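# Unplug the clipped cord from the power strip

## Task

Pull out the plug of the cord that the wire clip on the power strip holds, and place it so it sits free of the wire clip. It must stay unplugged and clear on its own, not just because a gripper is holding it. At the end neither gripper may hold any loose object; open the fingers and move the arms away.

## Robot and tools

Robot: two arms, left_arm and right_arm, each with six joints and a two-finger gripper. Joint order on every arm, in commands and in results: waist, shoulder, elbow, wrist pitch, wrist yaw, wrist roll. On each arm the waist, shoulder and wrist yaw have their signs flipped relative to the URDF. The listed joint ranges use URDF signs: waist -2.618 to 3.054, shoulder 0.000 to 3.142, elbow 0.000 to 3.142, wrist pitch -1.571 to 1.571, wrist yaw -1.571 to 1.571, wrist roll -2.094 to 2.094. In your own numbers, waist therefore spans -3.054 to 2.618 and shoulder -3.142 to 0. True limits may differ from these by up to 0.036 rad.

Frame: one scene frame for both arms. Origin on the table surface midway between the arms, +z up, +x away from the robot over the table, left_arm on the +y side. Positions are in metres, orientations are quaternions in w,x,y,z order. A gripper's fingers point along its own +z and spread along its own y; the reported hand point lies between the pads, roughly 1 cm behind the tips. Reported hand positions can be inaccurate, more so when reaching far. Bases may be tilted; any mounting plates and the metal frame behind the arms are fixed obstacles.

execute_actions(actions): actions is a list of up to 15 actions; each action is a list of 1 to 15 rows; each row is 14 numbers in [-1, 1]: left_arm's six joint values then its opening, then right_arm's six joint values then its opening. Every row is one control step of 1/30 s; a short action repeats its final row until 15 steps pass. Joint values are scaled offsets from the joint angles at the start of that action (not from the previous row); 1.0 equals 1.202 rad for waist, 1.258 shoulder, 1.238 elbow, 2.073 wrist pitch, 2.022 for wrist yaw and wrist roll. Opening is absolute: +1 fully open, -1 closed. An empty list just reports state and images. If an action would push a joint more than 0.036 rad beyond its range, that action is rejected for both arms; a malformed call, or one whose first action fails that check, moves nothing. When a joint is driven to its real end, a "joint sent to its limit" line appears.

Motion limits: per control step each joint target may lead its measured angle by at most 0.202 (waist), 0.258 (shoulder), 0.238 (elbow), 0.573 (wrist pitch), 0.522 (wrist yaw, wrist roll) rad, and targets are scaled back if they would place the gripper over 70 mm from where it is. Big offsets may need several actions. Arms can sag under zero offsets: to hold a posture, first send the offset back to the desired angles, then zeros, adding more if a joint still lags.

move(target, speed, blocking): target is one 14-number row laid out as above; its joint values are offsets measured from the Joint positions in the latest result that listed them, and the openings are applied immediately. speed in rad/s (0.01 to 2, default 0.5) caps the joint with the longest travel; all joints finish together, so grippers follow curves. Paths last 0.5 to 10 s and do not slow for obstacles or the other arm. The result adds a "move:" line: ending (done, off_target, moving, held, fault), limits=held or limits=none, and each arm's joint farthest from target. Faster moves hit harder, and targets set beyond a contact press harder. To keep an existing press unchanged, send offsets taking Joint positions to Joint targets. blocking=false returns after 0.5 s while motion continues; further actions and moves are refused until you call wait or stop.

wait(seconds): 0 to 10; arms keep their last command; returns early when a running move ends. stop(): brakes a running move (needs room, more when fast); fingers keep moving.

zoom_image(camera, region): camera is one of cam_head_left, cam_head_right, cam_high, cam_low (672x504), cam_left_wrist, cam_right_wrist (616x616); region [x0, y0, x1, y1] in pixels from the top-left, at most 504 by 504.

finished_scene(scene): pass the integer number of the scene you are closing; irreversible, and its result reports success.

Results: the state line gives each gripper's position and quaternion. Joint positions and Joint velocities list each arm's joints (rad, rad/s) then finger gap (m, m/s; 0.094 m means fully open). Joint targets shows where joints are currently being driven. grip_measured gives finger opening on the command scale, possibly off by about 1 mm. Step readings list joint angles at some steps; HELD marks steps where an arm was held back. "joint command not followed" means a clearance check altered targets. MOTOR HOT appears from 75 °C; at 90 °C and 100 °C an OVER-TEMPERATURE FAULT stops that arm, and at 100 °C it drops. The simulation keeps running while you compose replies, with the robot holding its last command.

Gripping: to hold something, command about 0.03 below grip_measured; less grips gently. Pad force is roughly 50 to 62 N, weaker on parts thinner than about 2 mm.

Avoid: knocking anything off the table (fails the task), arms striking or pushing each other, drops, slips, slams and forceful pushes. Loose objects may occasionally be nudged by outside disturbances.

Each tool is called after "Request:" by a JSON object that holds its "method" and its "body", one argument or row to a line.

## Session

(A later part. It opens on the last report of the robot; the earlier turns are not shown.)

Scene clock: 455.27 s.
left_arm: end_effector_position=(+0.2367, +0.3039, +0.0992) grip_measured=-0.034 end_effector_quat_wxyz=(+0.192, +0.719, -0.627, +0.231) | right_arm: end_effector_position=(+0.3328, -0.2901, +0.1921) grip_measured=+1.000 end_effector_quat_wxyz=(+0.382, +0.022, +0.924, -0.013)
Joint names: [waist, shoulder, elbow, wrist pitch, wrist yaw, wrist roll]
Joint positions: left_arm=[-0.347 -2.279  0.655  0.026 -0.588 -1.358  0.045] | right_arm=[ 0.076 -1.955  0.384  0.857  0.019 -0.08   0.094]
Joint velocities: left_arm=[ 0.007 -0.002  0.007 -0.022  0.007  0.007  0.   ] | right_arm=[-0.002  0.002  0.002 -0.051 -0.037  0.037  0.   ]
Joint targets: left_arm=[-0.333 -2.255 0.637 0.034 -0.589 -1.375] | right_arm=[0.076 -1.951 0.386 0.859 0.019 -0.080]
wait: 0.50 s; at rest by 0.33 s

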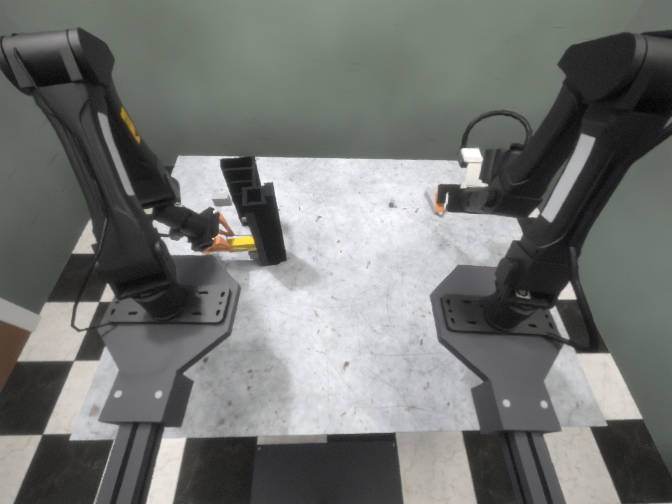

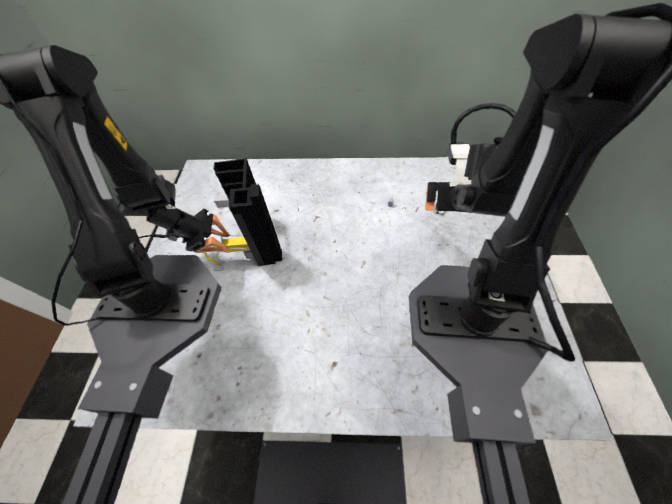

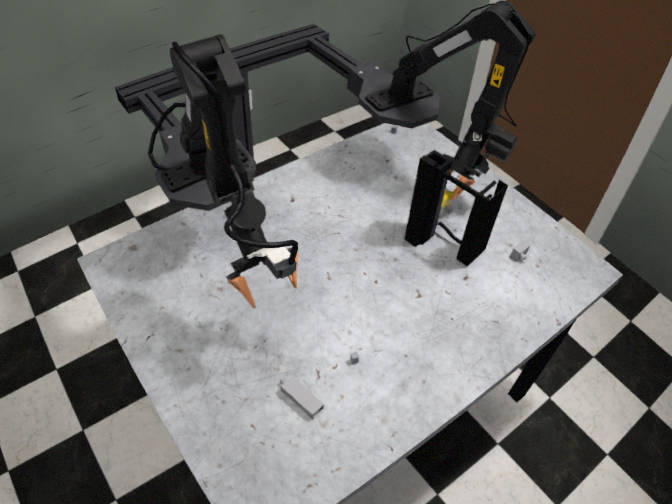

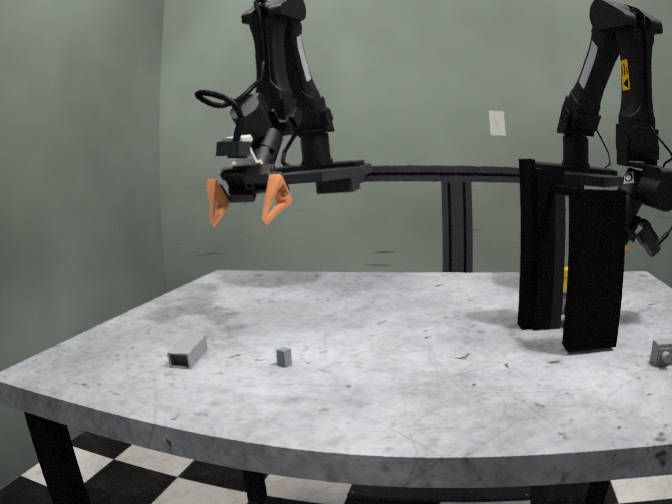

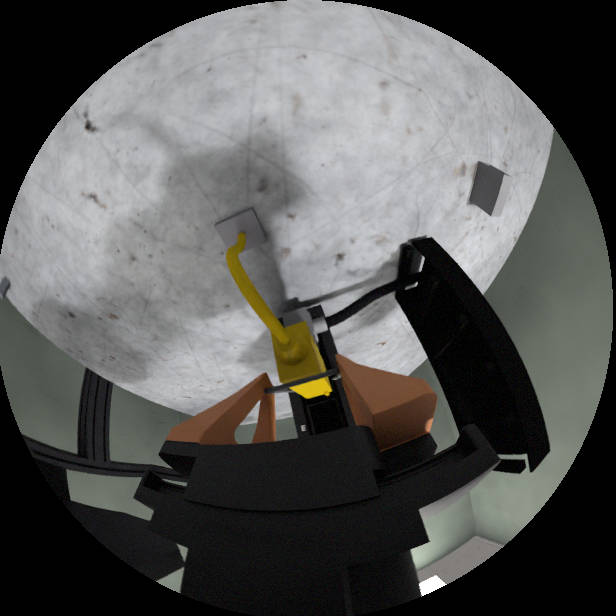

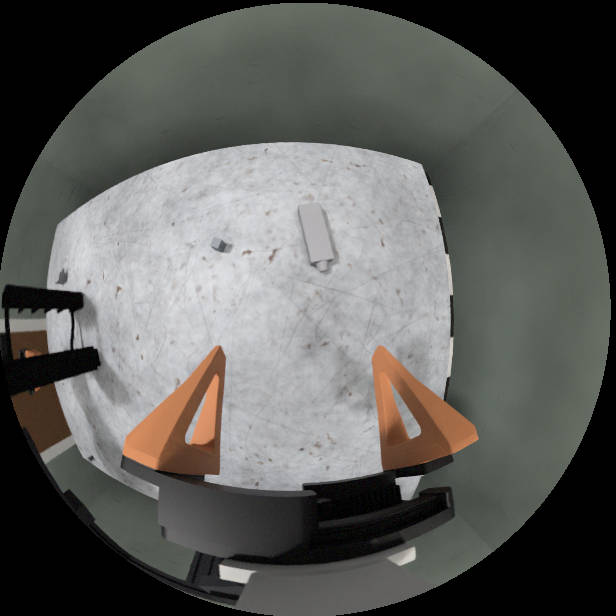

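Request:
{"method": "execute_actions", "body": {
  "actions": [
    [[0.0113,0.0215,-0.0155,0.002,0.0027,-0.0070,-0.058,0,0.003,0.002,0.001,0,0,1.0],[0.0149,0.0256,-0.0172,0.001,0.0058,-0.0085,-0.058,0,0.003,0.002,0.001,0,0,1.0],[0.0202,0.0315,-0.0196,0.001,0.0101,-0.0126,-0.058,0,0.003,0.002,0.001,0,0,1.0],[0.0267,0.0387,-0.0226,0.001,0.0155,-0.0177,-0.058,0,0.003,0.002,0.001,0,0,1.0],[0.0342,0.0467,-0.0259,0.001,0.0216,-0.0234,-0.058,0,0.003,0.002,0.001,0,0,1.0],[0.0424,0.0552,-0.0294,0.001,0.0283,-0.0296,-0.058,0,0.003,0.002,0.001,0,0,1.0],[0.0506,0.0635,-0.0328,0.001,0.0350,-0.0358,-0.058,0,0.003,0.002,0.001,0,0,1.0],[0.0590,0.0717,-0.0361,0.001,0.0417,-0.0419,-0.058,0,0.003,0.002,0.001,0,0,1.0],[0.0674,0.0798,-0.0394,0.001,0.0485,-0.0480,-0.058,0,0.003,0.002,0.001,0,0,1.0],[0.0759,0.0876,-0.0426,0.001,0.0553,-0.0541,-0.058,0,0.003,0.002,0.001,0,0,1.0],[0.0844,0.0953,-0.0457,0.001,0.0621,-0.0602,-0.058,0,0.003,0.002,0.001,0,0,1.0],[0.0931,0.1028,-0.0487,0.001,0.0689,-0.0662,-0.058,0,0.003,0.002,0.001,0,0,1.0],[0.1018,0.1102,-0.0516,0.001,0.0757,-0.0723,-0.058,0,0.003,0.002,0.001,0,0,1.0],[0.1106,0.1173,-0.0545,0.001,0.0826,-0.0783,-0.058,0,0.003,0.002,0.001,0,0,1.0],[0.1194,0.1243,-0.0572,0.001,0.0895,-0.0842,-0.058,0,0.003,0.002,0.001,0,0,1.0]],
    [[0.0366,0.0408,-0.0231,0,0.0234,-0.0225,-0.058,0,0.003,0.002,0.001,0,0,1.0],[0.0457,0.0475,-0.0257,0,0.0303,-0.0284,-0.058,0,0.003,0.002,0.001,0,0,1.0],[0.0547,0.0540,-0.0283,0,0.0372,-0.0343,-0.058,0,0.003,0.002,0.001,0,0,1.0],[0.0639,0.0604,-0.0307,0,0.0442,-0.0402,-0.058,0,0.003,0.002,0.001,0,0,1.0],[0.0731,0.0665,-0.0331,0,0.0512,-0.0461,-0.058,0,0.003,0.002,0.001,0,0,1.0],[0.0824,0.0725,-0.0354,0,0.0583,-0.0519,-0.058,0,0.003,0.002,0.001,0,0,1.0],[0.0918,0.0784,-0.0376,0,0.0653,-0.0577,-0.058,0,0.003,0.002,0.001,0,0,1.0],[0.1013,0.0840,-0.0398,0,0.0724,-0.0635,-0.058,0,0.003,0.002,0.001,0,0,1.0],[0.1108,0.0895,-0.0418,0,0.0795,-0.0692,-0.058,0,0.003,0.002,0.001,0,0,1.0],[0.1204,0.0948,-0.0438,0,0.0866,-0.0749,-0.058,0,0.003,0.002,0.001,0,0,1.0],[0.1293,0.0996,-0.0455,0,0.0932,-0.0802,-0.058,0,0.003,0.002,0.001,0,0,1.0],[0.1372,0.1036,-0.0470,0,0.0990,-0.0848,-0.058,0,0.003,0.002,0.001,0,0,1.0],[0.1437,0.1069,-0.0482,0,0.1037,-0.0885,-0.058,0,0.003,0.002,0.001,0,0,1.0],[0.1482,0.1091,-0.0490,0,0.1070,-0.0911,-0.058,0,0.003,0.002,0.001,0,0,1.0],[0.1508,0.1103,-0.0494,0,0.1089,-0.0926,-0.058,0,0.003,0.002,0.001,0,0,1.0]]
  ]
}}

Request:
{"method": "wait", "body": {
  "seconds": 0.5
}}

Request:
{"method": "zoom_image", "body": {
  "camera": "cam_left_wrist",
  "region": [220, 280, 380, 440]
}}

Scene clock: 526.57 s.
left_arm: end_effector_position=(+0.2374, +0.2980, +0.1181) grip_measured=-0.034 end_effector_quat_wxyz=(+0.083, +0.742, -0.656, +0.108) | right_arm: end_effector_position=(+0.3328, -0.2901, +0.1921) grip_measured=+1.000 end_effector_quat_wxyz=(+0.382, +0.022, +0.924, -0.013)
Joint names: [waist, shoulder, elbow, wrist pitch, wrist yaw, wrist roll]
Joint positions: left_arm=[-0.085 -2.051  0.564  0.028 -0.236 -1.642  0.045] | right_arm=[ 0.076 -1.955  0.384  0.857  0.019 -0.08   0.094]
Joint velocities: left_arm=[ 0.188  0.11  -0.022 -0.066  0.271 -0.212 -0.   ] | right_arm=[ 0.002  0.012  0.002  0.007 -0.007  0.022  0.   ]
Joint targets: left_arm=[-0.058 -2.024 0.546 0.029 -0.219 -1.668] | right_arm=[0.076 -1.951 0.386 0.859 0.019 -0.080]
Step readings (joint positions; steps 1 to 15: 1st action; 16 to 30: 2nd action):
0: left_arm=[-0.347 -2.279 0.655 0.026 -0.588 -1.358] | right_arm=[0.076 -1.955 0.384 0.857 0.019 -0.080]
1: left_arm=[-0.347 -2.279 0.655 0.026 -0.587 -1.358] | right_arm=[0.076 -1.955 0.384 0.857 0.019 -0.080]
2: left_arm=[-0.346 -2.278 0.655 0.026 -0.587 -1.358] | right_arm=[0.076 -1.955 0.384 0.857 0.019 -0.080]
4: left_arm=[-0.340 -2.271 0.652 0.027 -0.578 -1.365] | right_arm=[0.076 -1.955 0.384 0.857 0.019 -0.080]
8: left_arm=[-0.310 -2.233 0.636 0.027 -0.536 -1.399] | right_arm=[0.076 -1.955 0.384 0.857 0.019 -0.080]
15: left_arm=[-0.239 -2.162 0.607 0.028 -0.439 -1.481] | right_arm=[0.076 -1.955 0.384 0.857 0.019 -0.080]
16: left_arm=[-0.229 -2.153 0.603 0.029 -0.426 -1.491] | right_arm=[0.076 -1.955 0.384 0.857 0.019 -0.080]
17: left_arm=[-0.219 -2.143 0.599 0.029 -0.412 -1.501] | right_arm=[0.076 -1.955 0.384 0.857 0.019 -0.080]
19: left_arm=[-0.198 -2.126 0.591 0.030 -0.385 -1.524] | right_arm=[0.076 -1.955 0.384 0.857 0.019 -0.080]
23: left_arm=[-0.155 -2.094 0.579 0.030 -0.328 -1.570] | right_arm=[0.076 -1.955 0.384 0.857 0.019 -0.080]
30: Joint positions above

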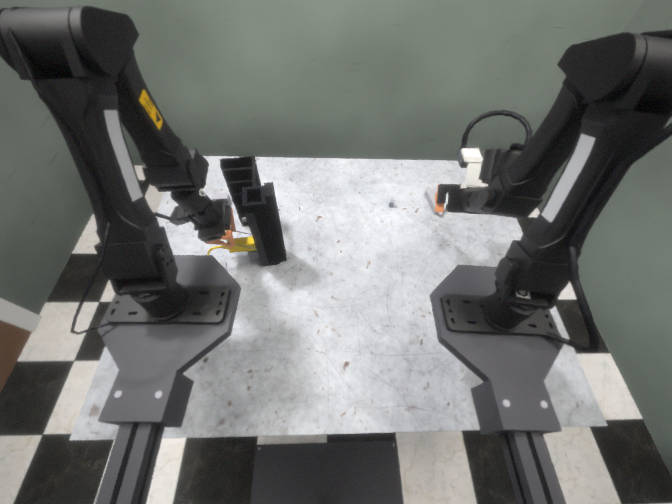

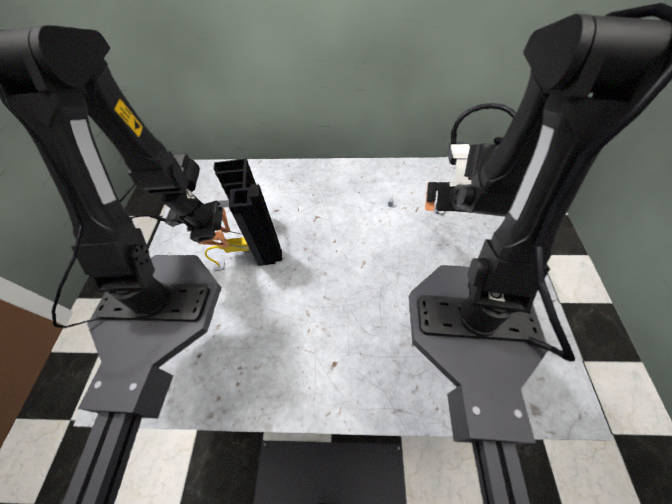

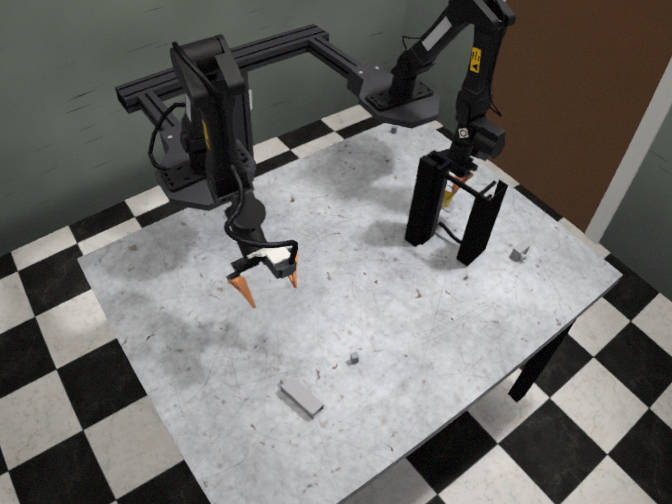

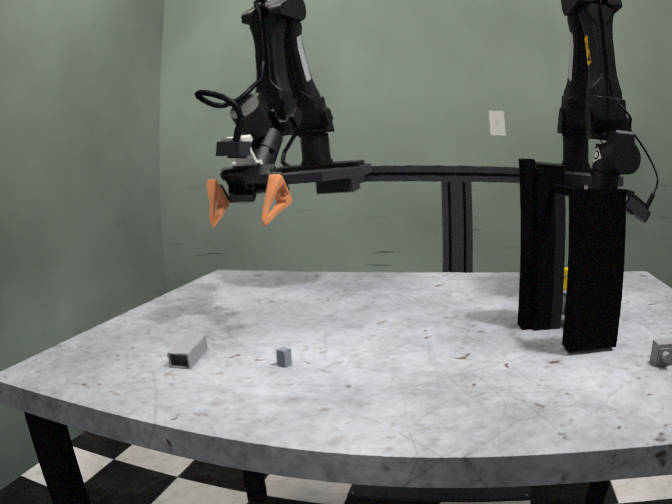

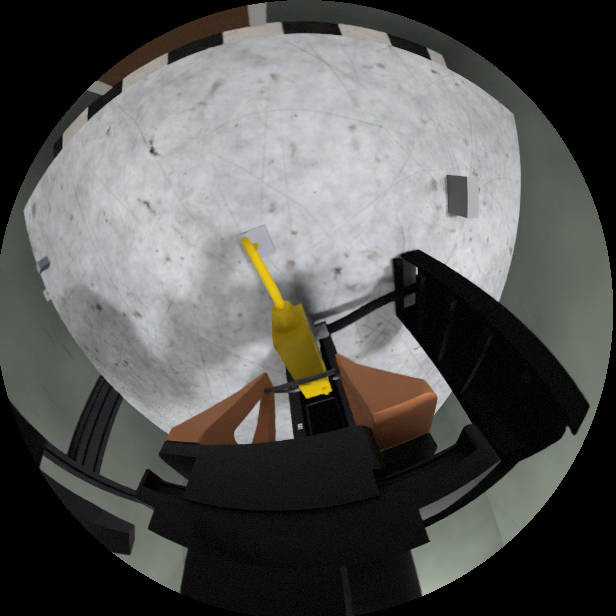

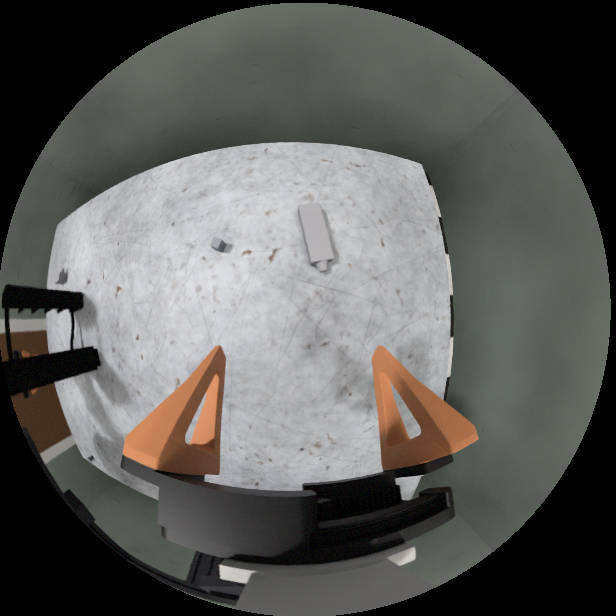

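Scene clock: 527.07 s.
left_arm: end_effector_position=(+0.2373, +0.2980, +0.1184) grip_measured=-0.034 end_effector_quat_wxyz=(+0.078, +0.744, -0.656, +0.102) | right_arm: end_effector_position=(+0.3328, -0.2901, +0.1921) grip_measured=+1.000 end_effector_quat_wxyz=(+0.382, +0.022, +0.924, -0.013)
Joint names: [waist, shoulder, elbow, wrist pitch, wrist yaw, wrist roll]
Joint positions: left_arm=[-0.073 -2.046  0.562  0.027 -0.22  -1.656  0.045] | right_arm=[ 0.076 -1.955  0.384  0.857  0.019 -0.08   0.094]
Joint velocities: left_arm=[ 0.002 -0.002 -0.012  0.007  0.081  0.022  0.001] | right_arm=[-0.007  0.022  0.002  0.022 -0.007 -0.022  0.   ]
Joint targets: left_arm=[-0.058 -2.024 0.546 0.028 -0.219 -1.668] | right_arm=[0.076 -1.951 0.386 0.859 0.019 -0.080]
wait: 0.50 s; at rest by 0.30 s

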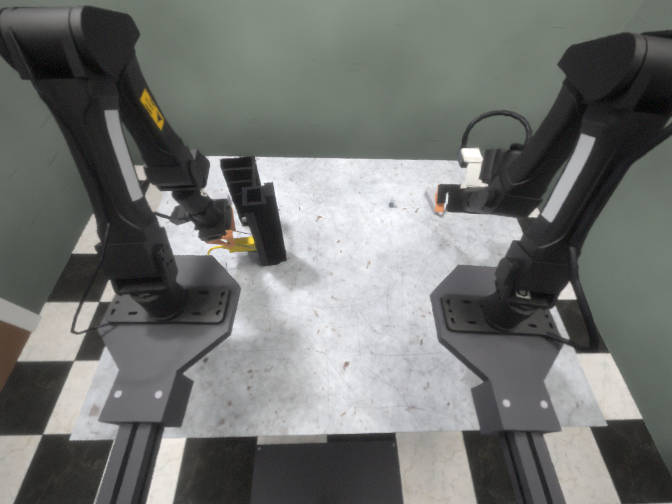

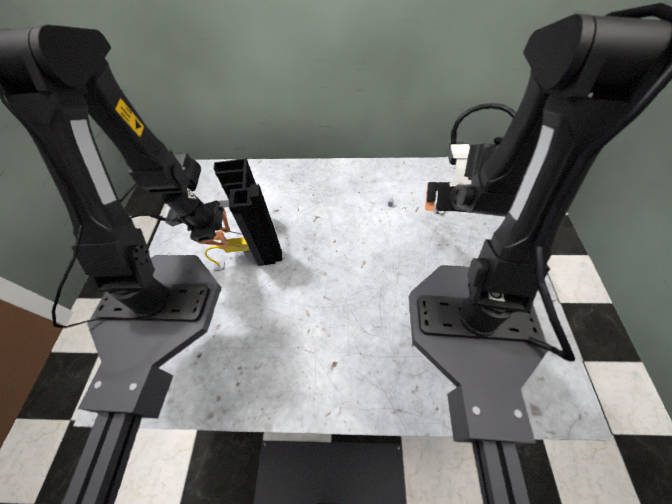

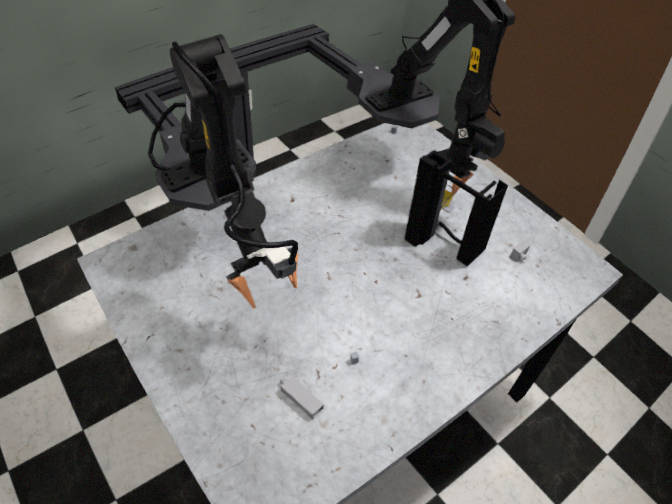

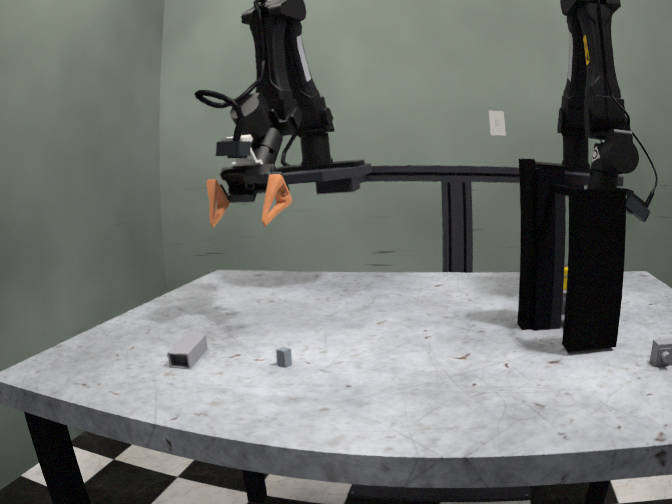

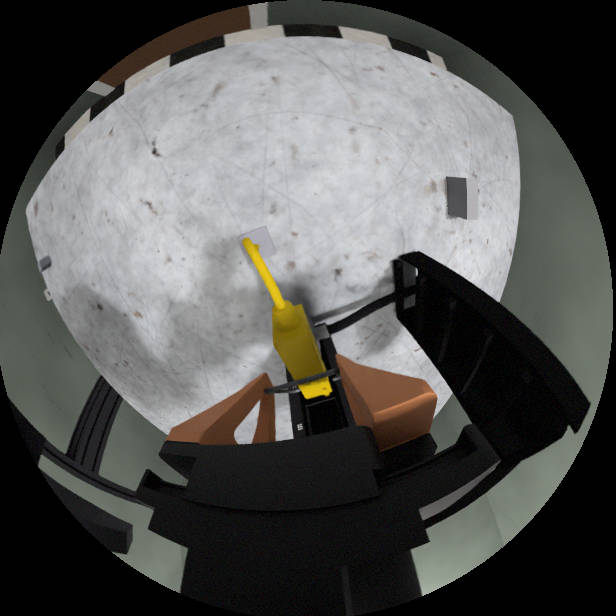

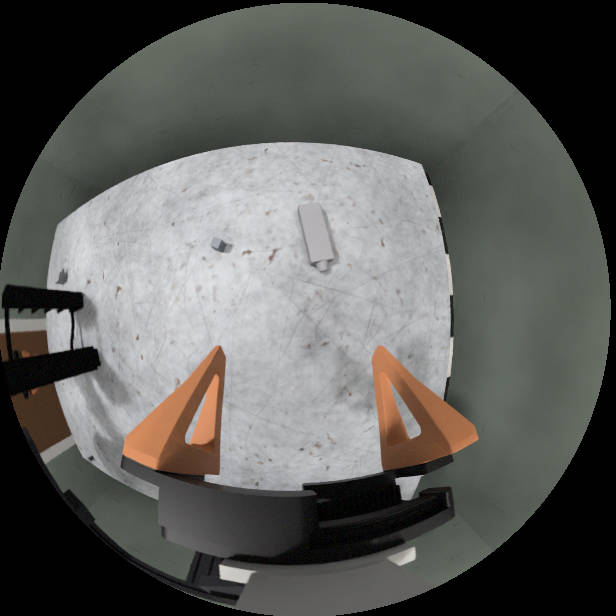

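Region (220, 280, 380, 440) of cam_left_wrist's 616x616 image, scaled by 3.150, with more detail than that image has.

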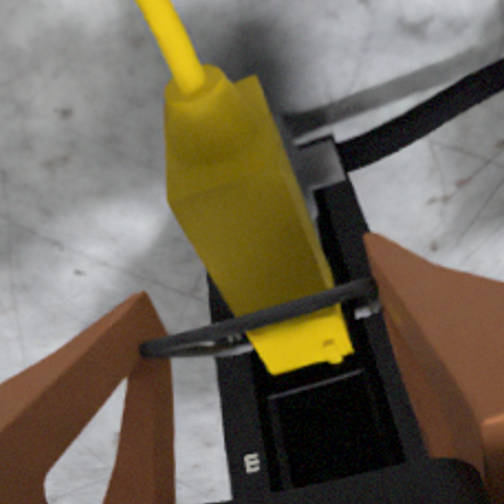

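Request:
{"method": "move", "body": {
  "target": [-0.3300,-0.4233,0.2809,-0.1042,-0.3264,0.2844,0.55,0,0.003,0.002,0.001,0,0,1.0],
  "speed": 0.5
}}

Request:
{"method": "zoom_image", "body": {
  "camera": "cam_left_wrist",
  "region": [210, 280, 400, 470]
}}

Request:
{"method": "zoom_image", "body": {
  "camera": "cam_head_left",
  "region": [180, 195, 280, 275]
}}

Scene clock: 613.13 s.
left_arm: end_effector_position=(+0.2383, +0.2941, +0.0772) grip_measured=+0.549 end_effector_quat_wxyz=(+0.294, +0.672, -0.592, +0.333) | right_arm: end_effector_position=(+0.3328, -0.2901, +0.1921) grip_measured=+1.000 end_effector_quat_wxyz=(+0.382, +0.022, +0.924, -0.013)
Joint names: [waist, shoulder, elbow, wrist pitch, wrist yaw, wrist roll]
Joint positions: left_arm=[-0.463 -2.577  0.888 -0.177 -0.857 -1.09   0.073] | right_arm=[ 0.076 -1.955  0.384  0.857  0.019 -0.08   0.094]
Joint velocities: left_arm=[-0.002  0.002  0.007 -0.007  0.051 -0.037 -0.   ] | right_arm=[ 0.007 -0.007 -0.007  0.007 -0.081 -0.022  0.   ]
Joint targets: left_arm=[-0.470 -2.579 0.910 -0.189 -0.880 -1.081] | right_arm=[0.076 -1.951 0.386 0.859 0.019 -0.080]
move: off_target (left_arm); limits=none; left_arm: farthest joint: the wrist yaw, 0.023 radians from its target (0.660 radians at the start); right_arm: farthest joint: the shoulder, 0.004 radians from its target (0.004 radians at the start)

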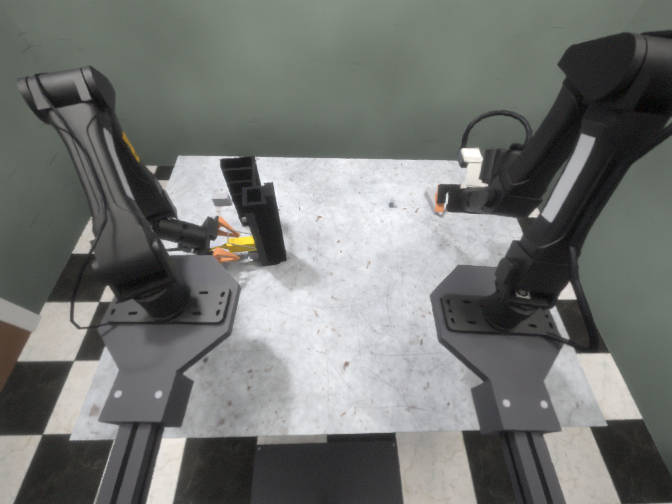

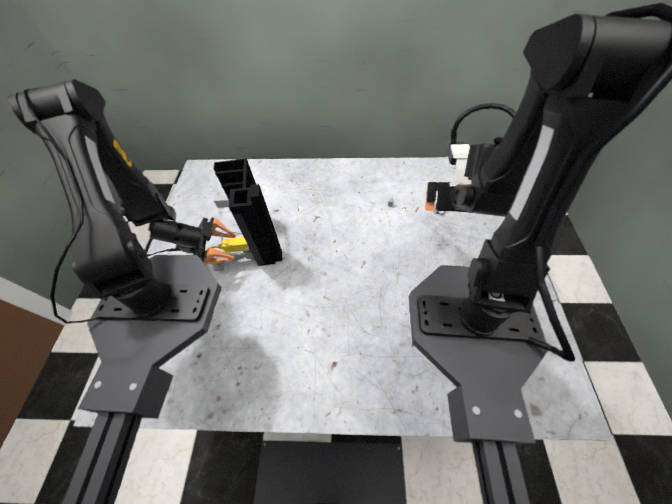

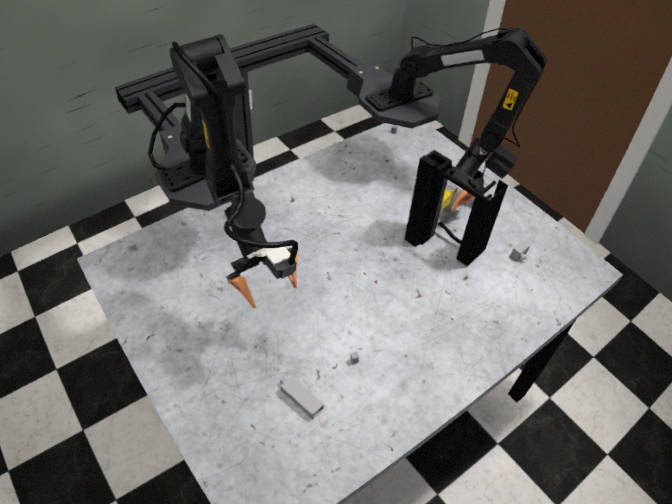

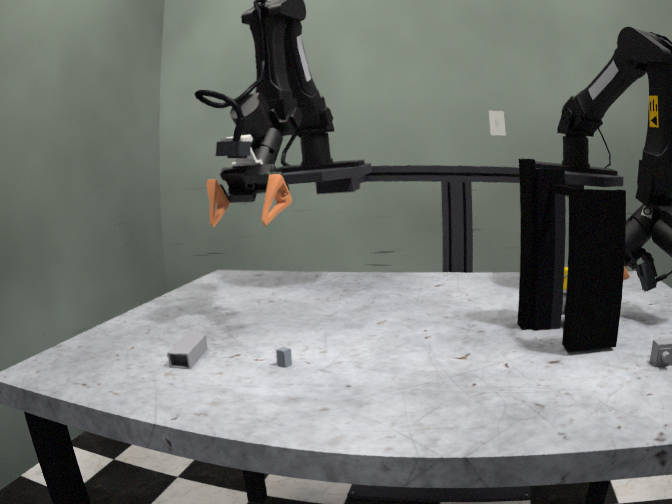

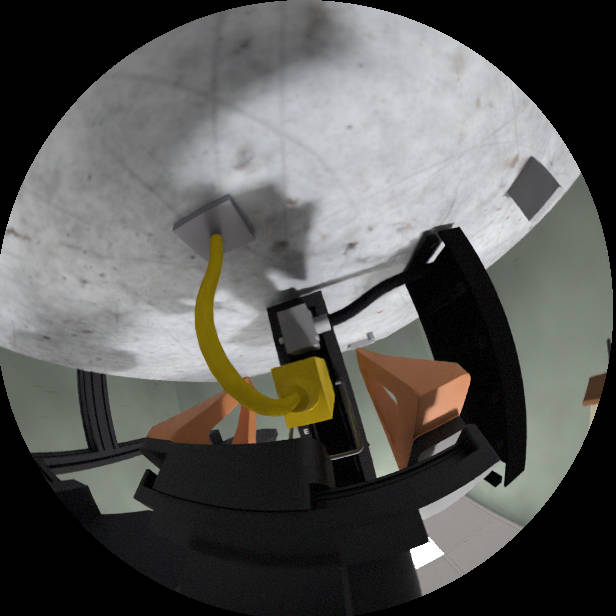

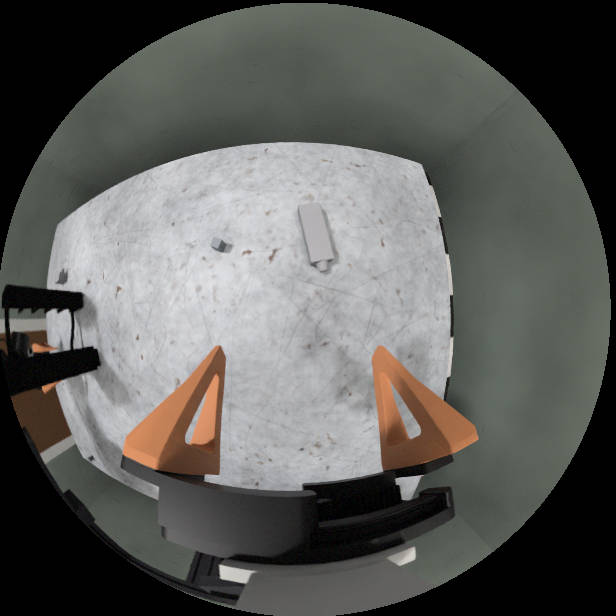

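Region (210, 280, 400, 470) of cam_left_wrist's 616x616 image, scaled by 2.653, with more detail than that image has.

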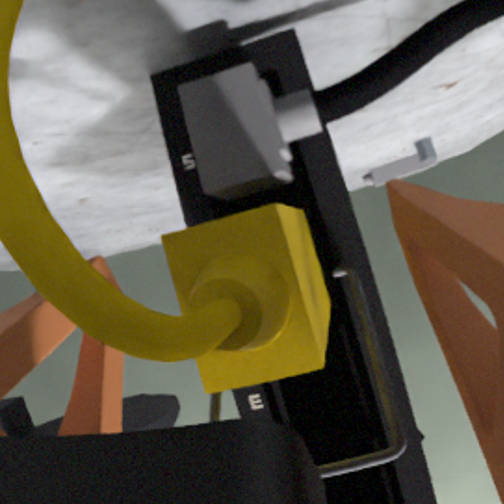

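Region (180, 195, 280, 275) of cam_head_left's 672x504 image, scaled by 5.040, with more detail than that image has; it fills the top 403 rows of this view, and the rest is white.

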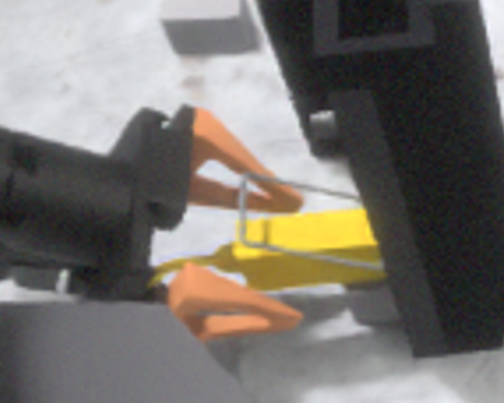

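Request:
{"method": "execute_actions", "body": {
  "actions": [
    [[-0.0063,-0.0017,0.0182,-0.0067,-0.0119,0.0053,0.50,0,0.003,0.002,0.001,0,0,1.0],[-0.0072,-0.0020,0.0189,-0.0086,-0.0130,0.0069,0.44,0,0.003,0.002,0.001,0,0,1.0],[-0.0085,-0.0024,0.0198,-0.0110,-0.0144,0.0091,0.37,0,0.003,0.002,0.001,0,0,1.0],[-0.0098,-0.0028,0.0207,-0.0135,-0.0159,0.0113,0.30,0,0.003,0.002,0.001,0,0,1.0],[-0.0112,-0.0033,0.0218,-0.0163,-0.0174,0.0138,0.23,0,0.003,0.002,0.001,0,0,1.0],[-0.0125,-0.0037,0.0228,-0.0189,-0.0189,0.0161,0.16,0,0.003,0.002,0.001,0,0,1.0],[-0.0138,-0.0040,0.0237,-0.0213,-0.0203,0.0182,0.09,0,0.003,0.002,0.001,0,0,1.0],[-0.0147,-0.0043,0.0244,-0.0231,-0.0214,0.0198,0.02,0,0.003,0.002,0.001,0,0,1.0],[-0.0153,-0.0045,0.0248,-0.0242,-0.0220,0.0207,-0.05,0,0.003,0.002,0.001,0,0,1.0],[-0.0153,-0.0045,0.0248,-0.0242,-0.0220,0.0207,-0.11,0,0.003,0.002,0.001,0,0,1.0],[-0.0153,-0.0045,0.0248,-0.0242,-0.0220,0.0207,-0.17,0,0.003,0.002,0.001,0,0,1.0],[-0.0153,-0.0045,0.0248,-0.0242,-0.0220,0.0207,-0.22,0,0.003,0.002,0.001,0,0,1.0],[-0.0153,-0.0045,0.0248,-0.0242,-0.0220,0.0207,-0.26,0,0.003,0.002,0.001,0,0,1.0],[-0.0153,-0.0045,0.0248,-0.0242,-0.0220,0.0207,-0.29,0,0.003,0.002,0.001,0,0,1.0],[-0.0153,-0.0045,0.0248,-0.0242,-0.0220,0.0207,-0.31,0,0.003,0.002,0.001,0,0,1.0]]
  ]
}}

Request:
{"method": "zoom_image", "body": {
  "camera": "cam_left_wrist",
  "region": [210, 280, 400, 470]
}}

Request:
{"method": "zoom_image", "body": {
  "camera": "cam_head_left",
  "region": [180, 195, 280, 275]
}}

Scene clock: 661.90 s.
left_arm: end_effector_position=(+0.2351, +0.2922, +0.0820) grip_measured=-0.298 end_effector_quat_wxyz=(+0.303, +0.667, -0.589, +0.341) | right_arm: end_effector_position=(+0.3328, -0.2901, +0.1921) grip_measured=+1.000 end_effector_quat_wxyz=(+0.382, +0.022, +0.924, -0.013)
Joint names: [waist, shoulder, elbow, wrist pitch, wrist yaw, wrist roll]
Joint positions: left_arm=[-0.472 -2.577  0.888 -0.212 -0.876 -1.059  0.033] | right_arm=[ 0.076 -1.955  0.384  0.857  0.019 -0.08   0.094]
Joint velocities: left_arm=[-0.017 -0.012 -0.007 -0.022  0.022 -0.037 -0.02 ] | right_arm=[ 0.002  0.017  0.002 -0.022  0.037 -0.022  0.   ]
Joint targets: left_arm=[-0.482 -2.583 0.918 -0.227 -0.901 -1.048] | right_arm=[0.076 -1.951 0.386 0.859 0.019 -0.080]
Step readings (joint positions):
0: left_arm=[-0.463 -2.577 0.888 -0.177 -0.857 -1.089] | right_arm=[0.076 -1.955 0.384 0.857 0.019 -0.080]
1: left_arm=[-0.463 -2.577 0.888 -0.178 -0.857 -1.089] | right_arm=[0.076 -1.955 0.384 0.857 0.019 -0.080]
2: left_arm=[-0.463 -2.577 0.888 -0.178 -0.858 -1.088] | right_arm=[0.076 -1.955 0.384 0.857 0.019 -0.080]
4: left_arm=[-0.463 -2.577 0.888 -0.182 -0.860 -1.085] | right_arm=[0.076 -1.955 0.384 0.857 0.019 -0.080]
8: left_arm=[-0.466 -2.577 0.888 -0.196 -0.869 -1.072] | right_arm=[0.076 -1.955 0.384 0.857 0.019 -0.080]
15: Joint positions above

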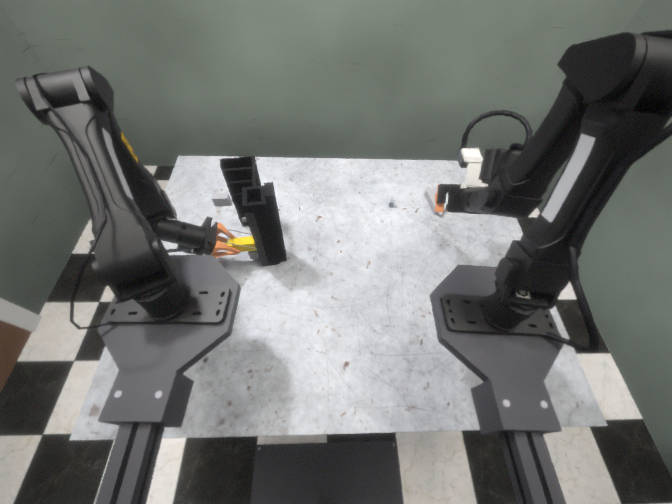

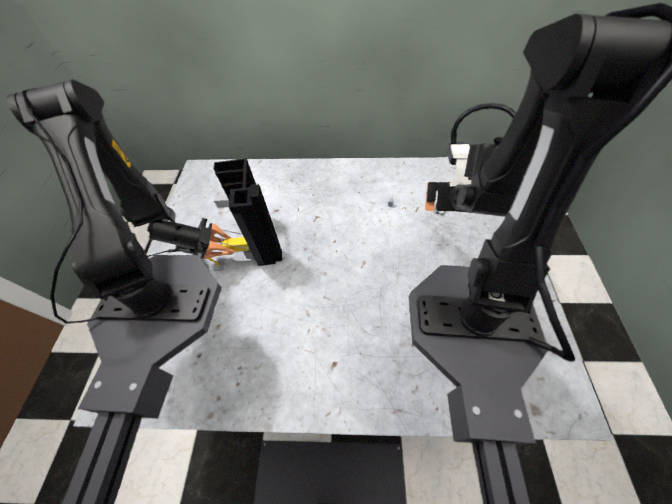

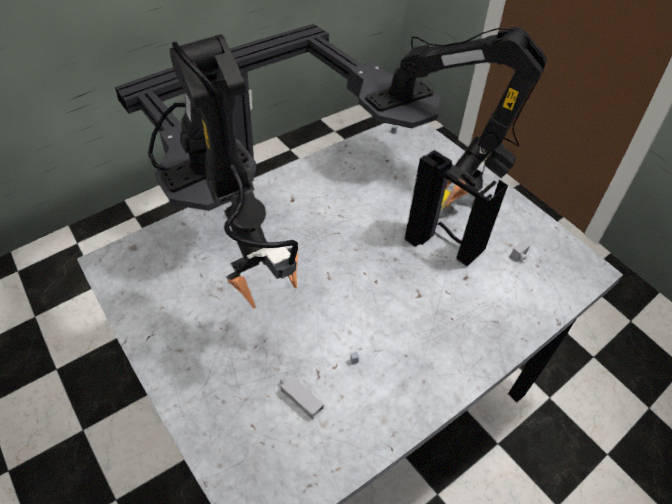

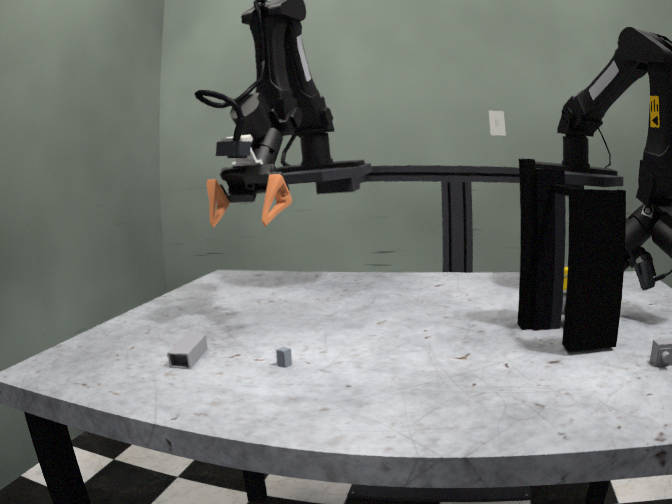

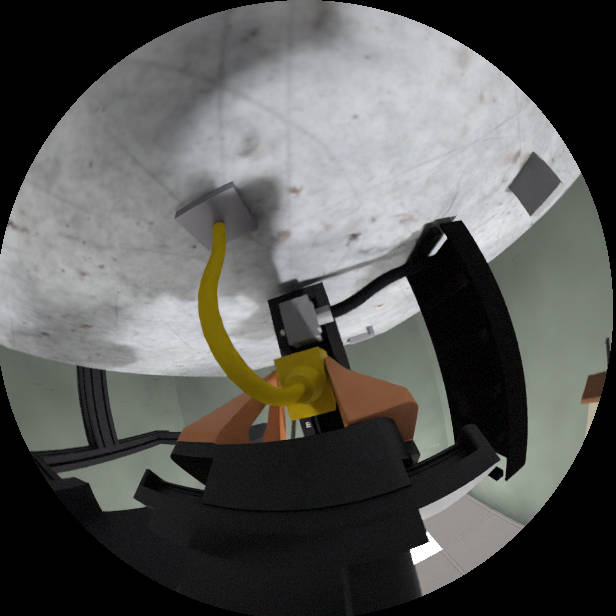

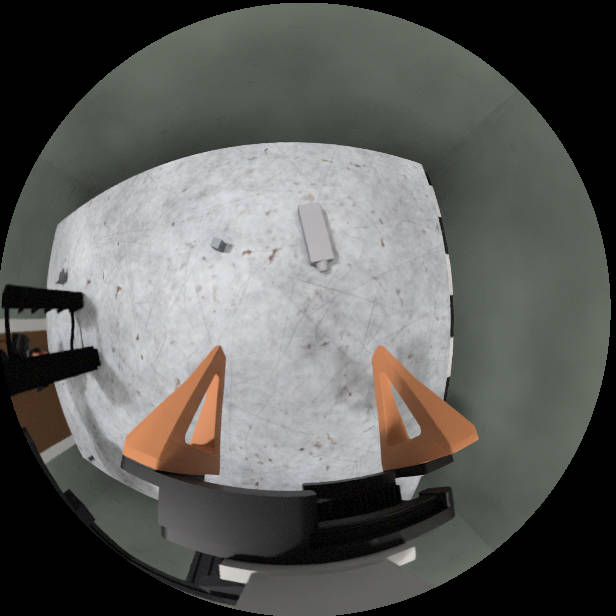

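Region (210, 280, 400, 470) of cam_left_wrist's 616x616 image, scaled by 2.653, with more detail than that image has.

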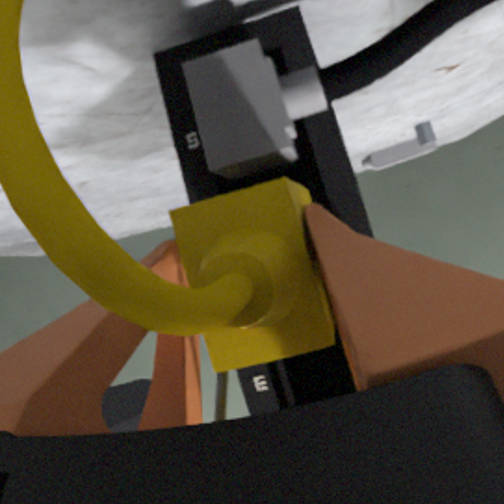

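Region (180, 195, 280, 275) of cam_head_left's 672x504 image, scaled by 5.040, with more detail than that image has; it fills the top 403 rows of this view, and the rest is white.

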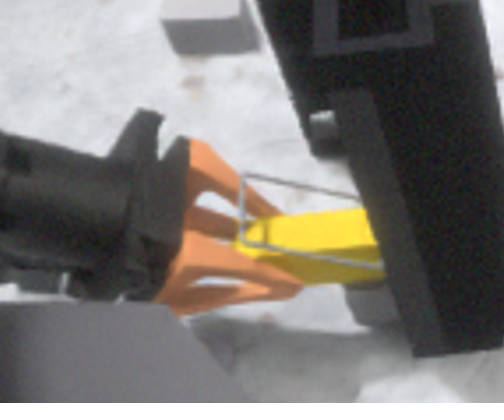

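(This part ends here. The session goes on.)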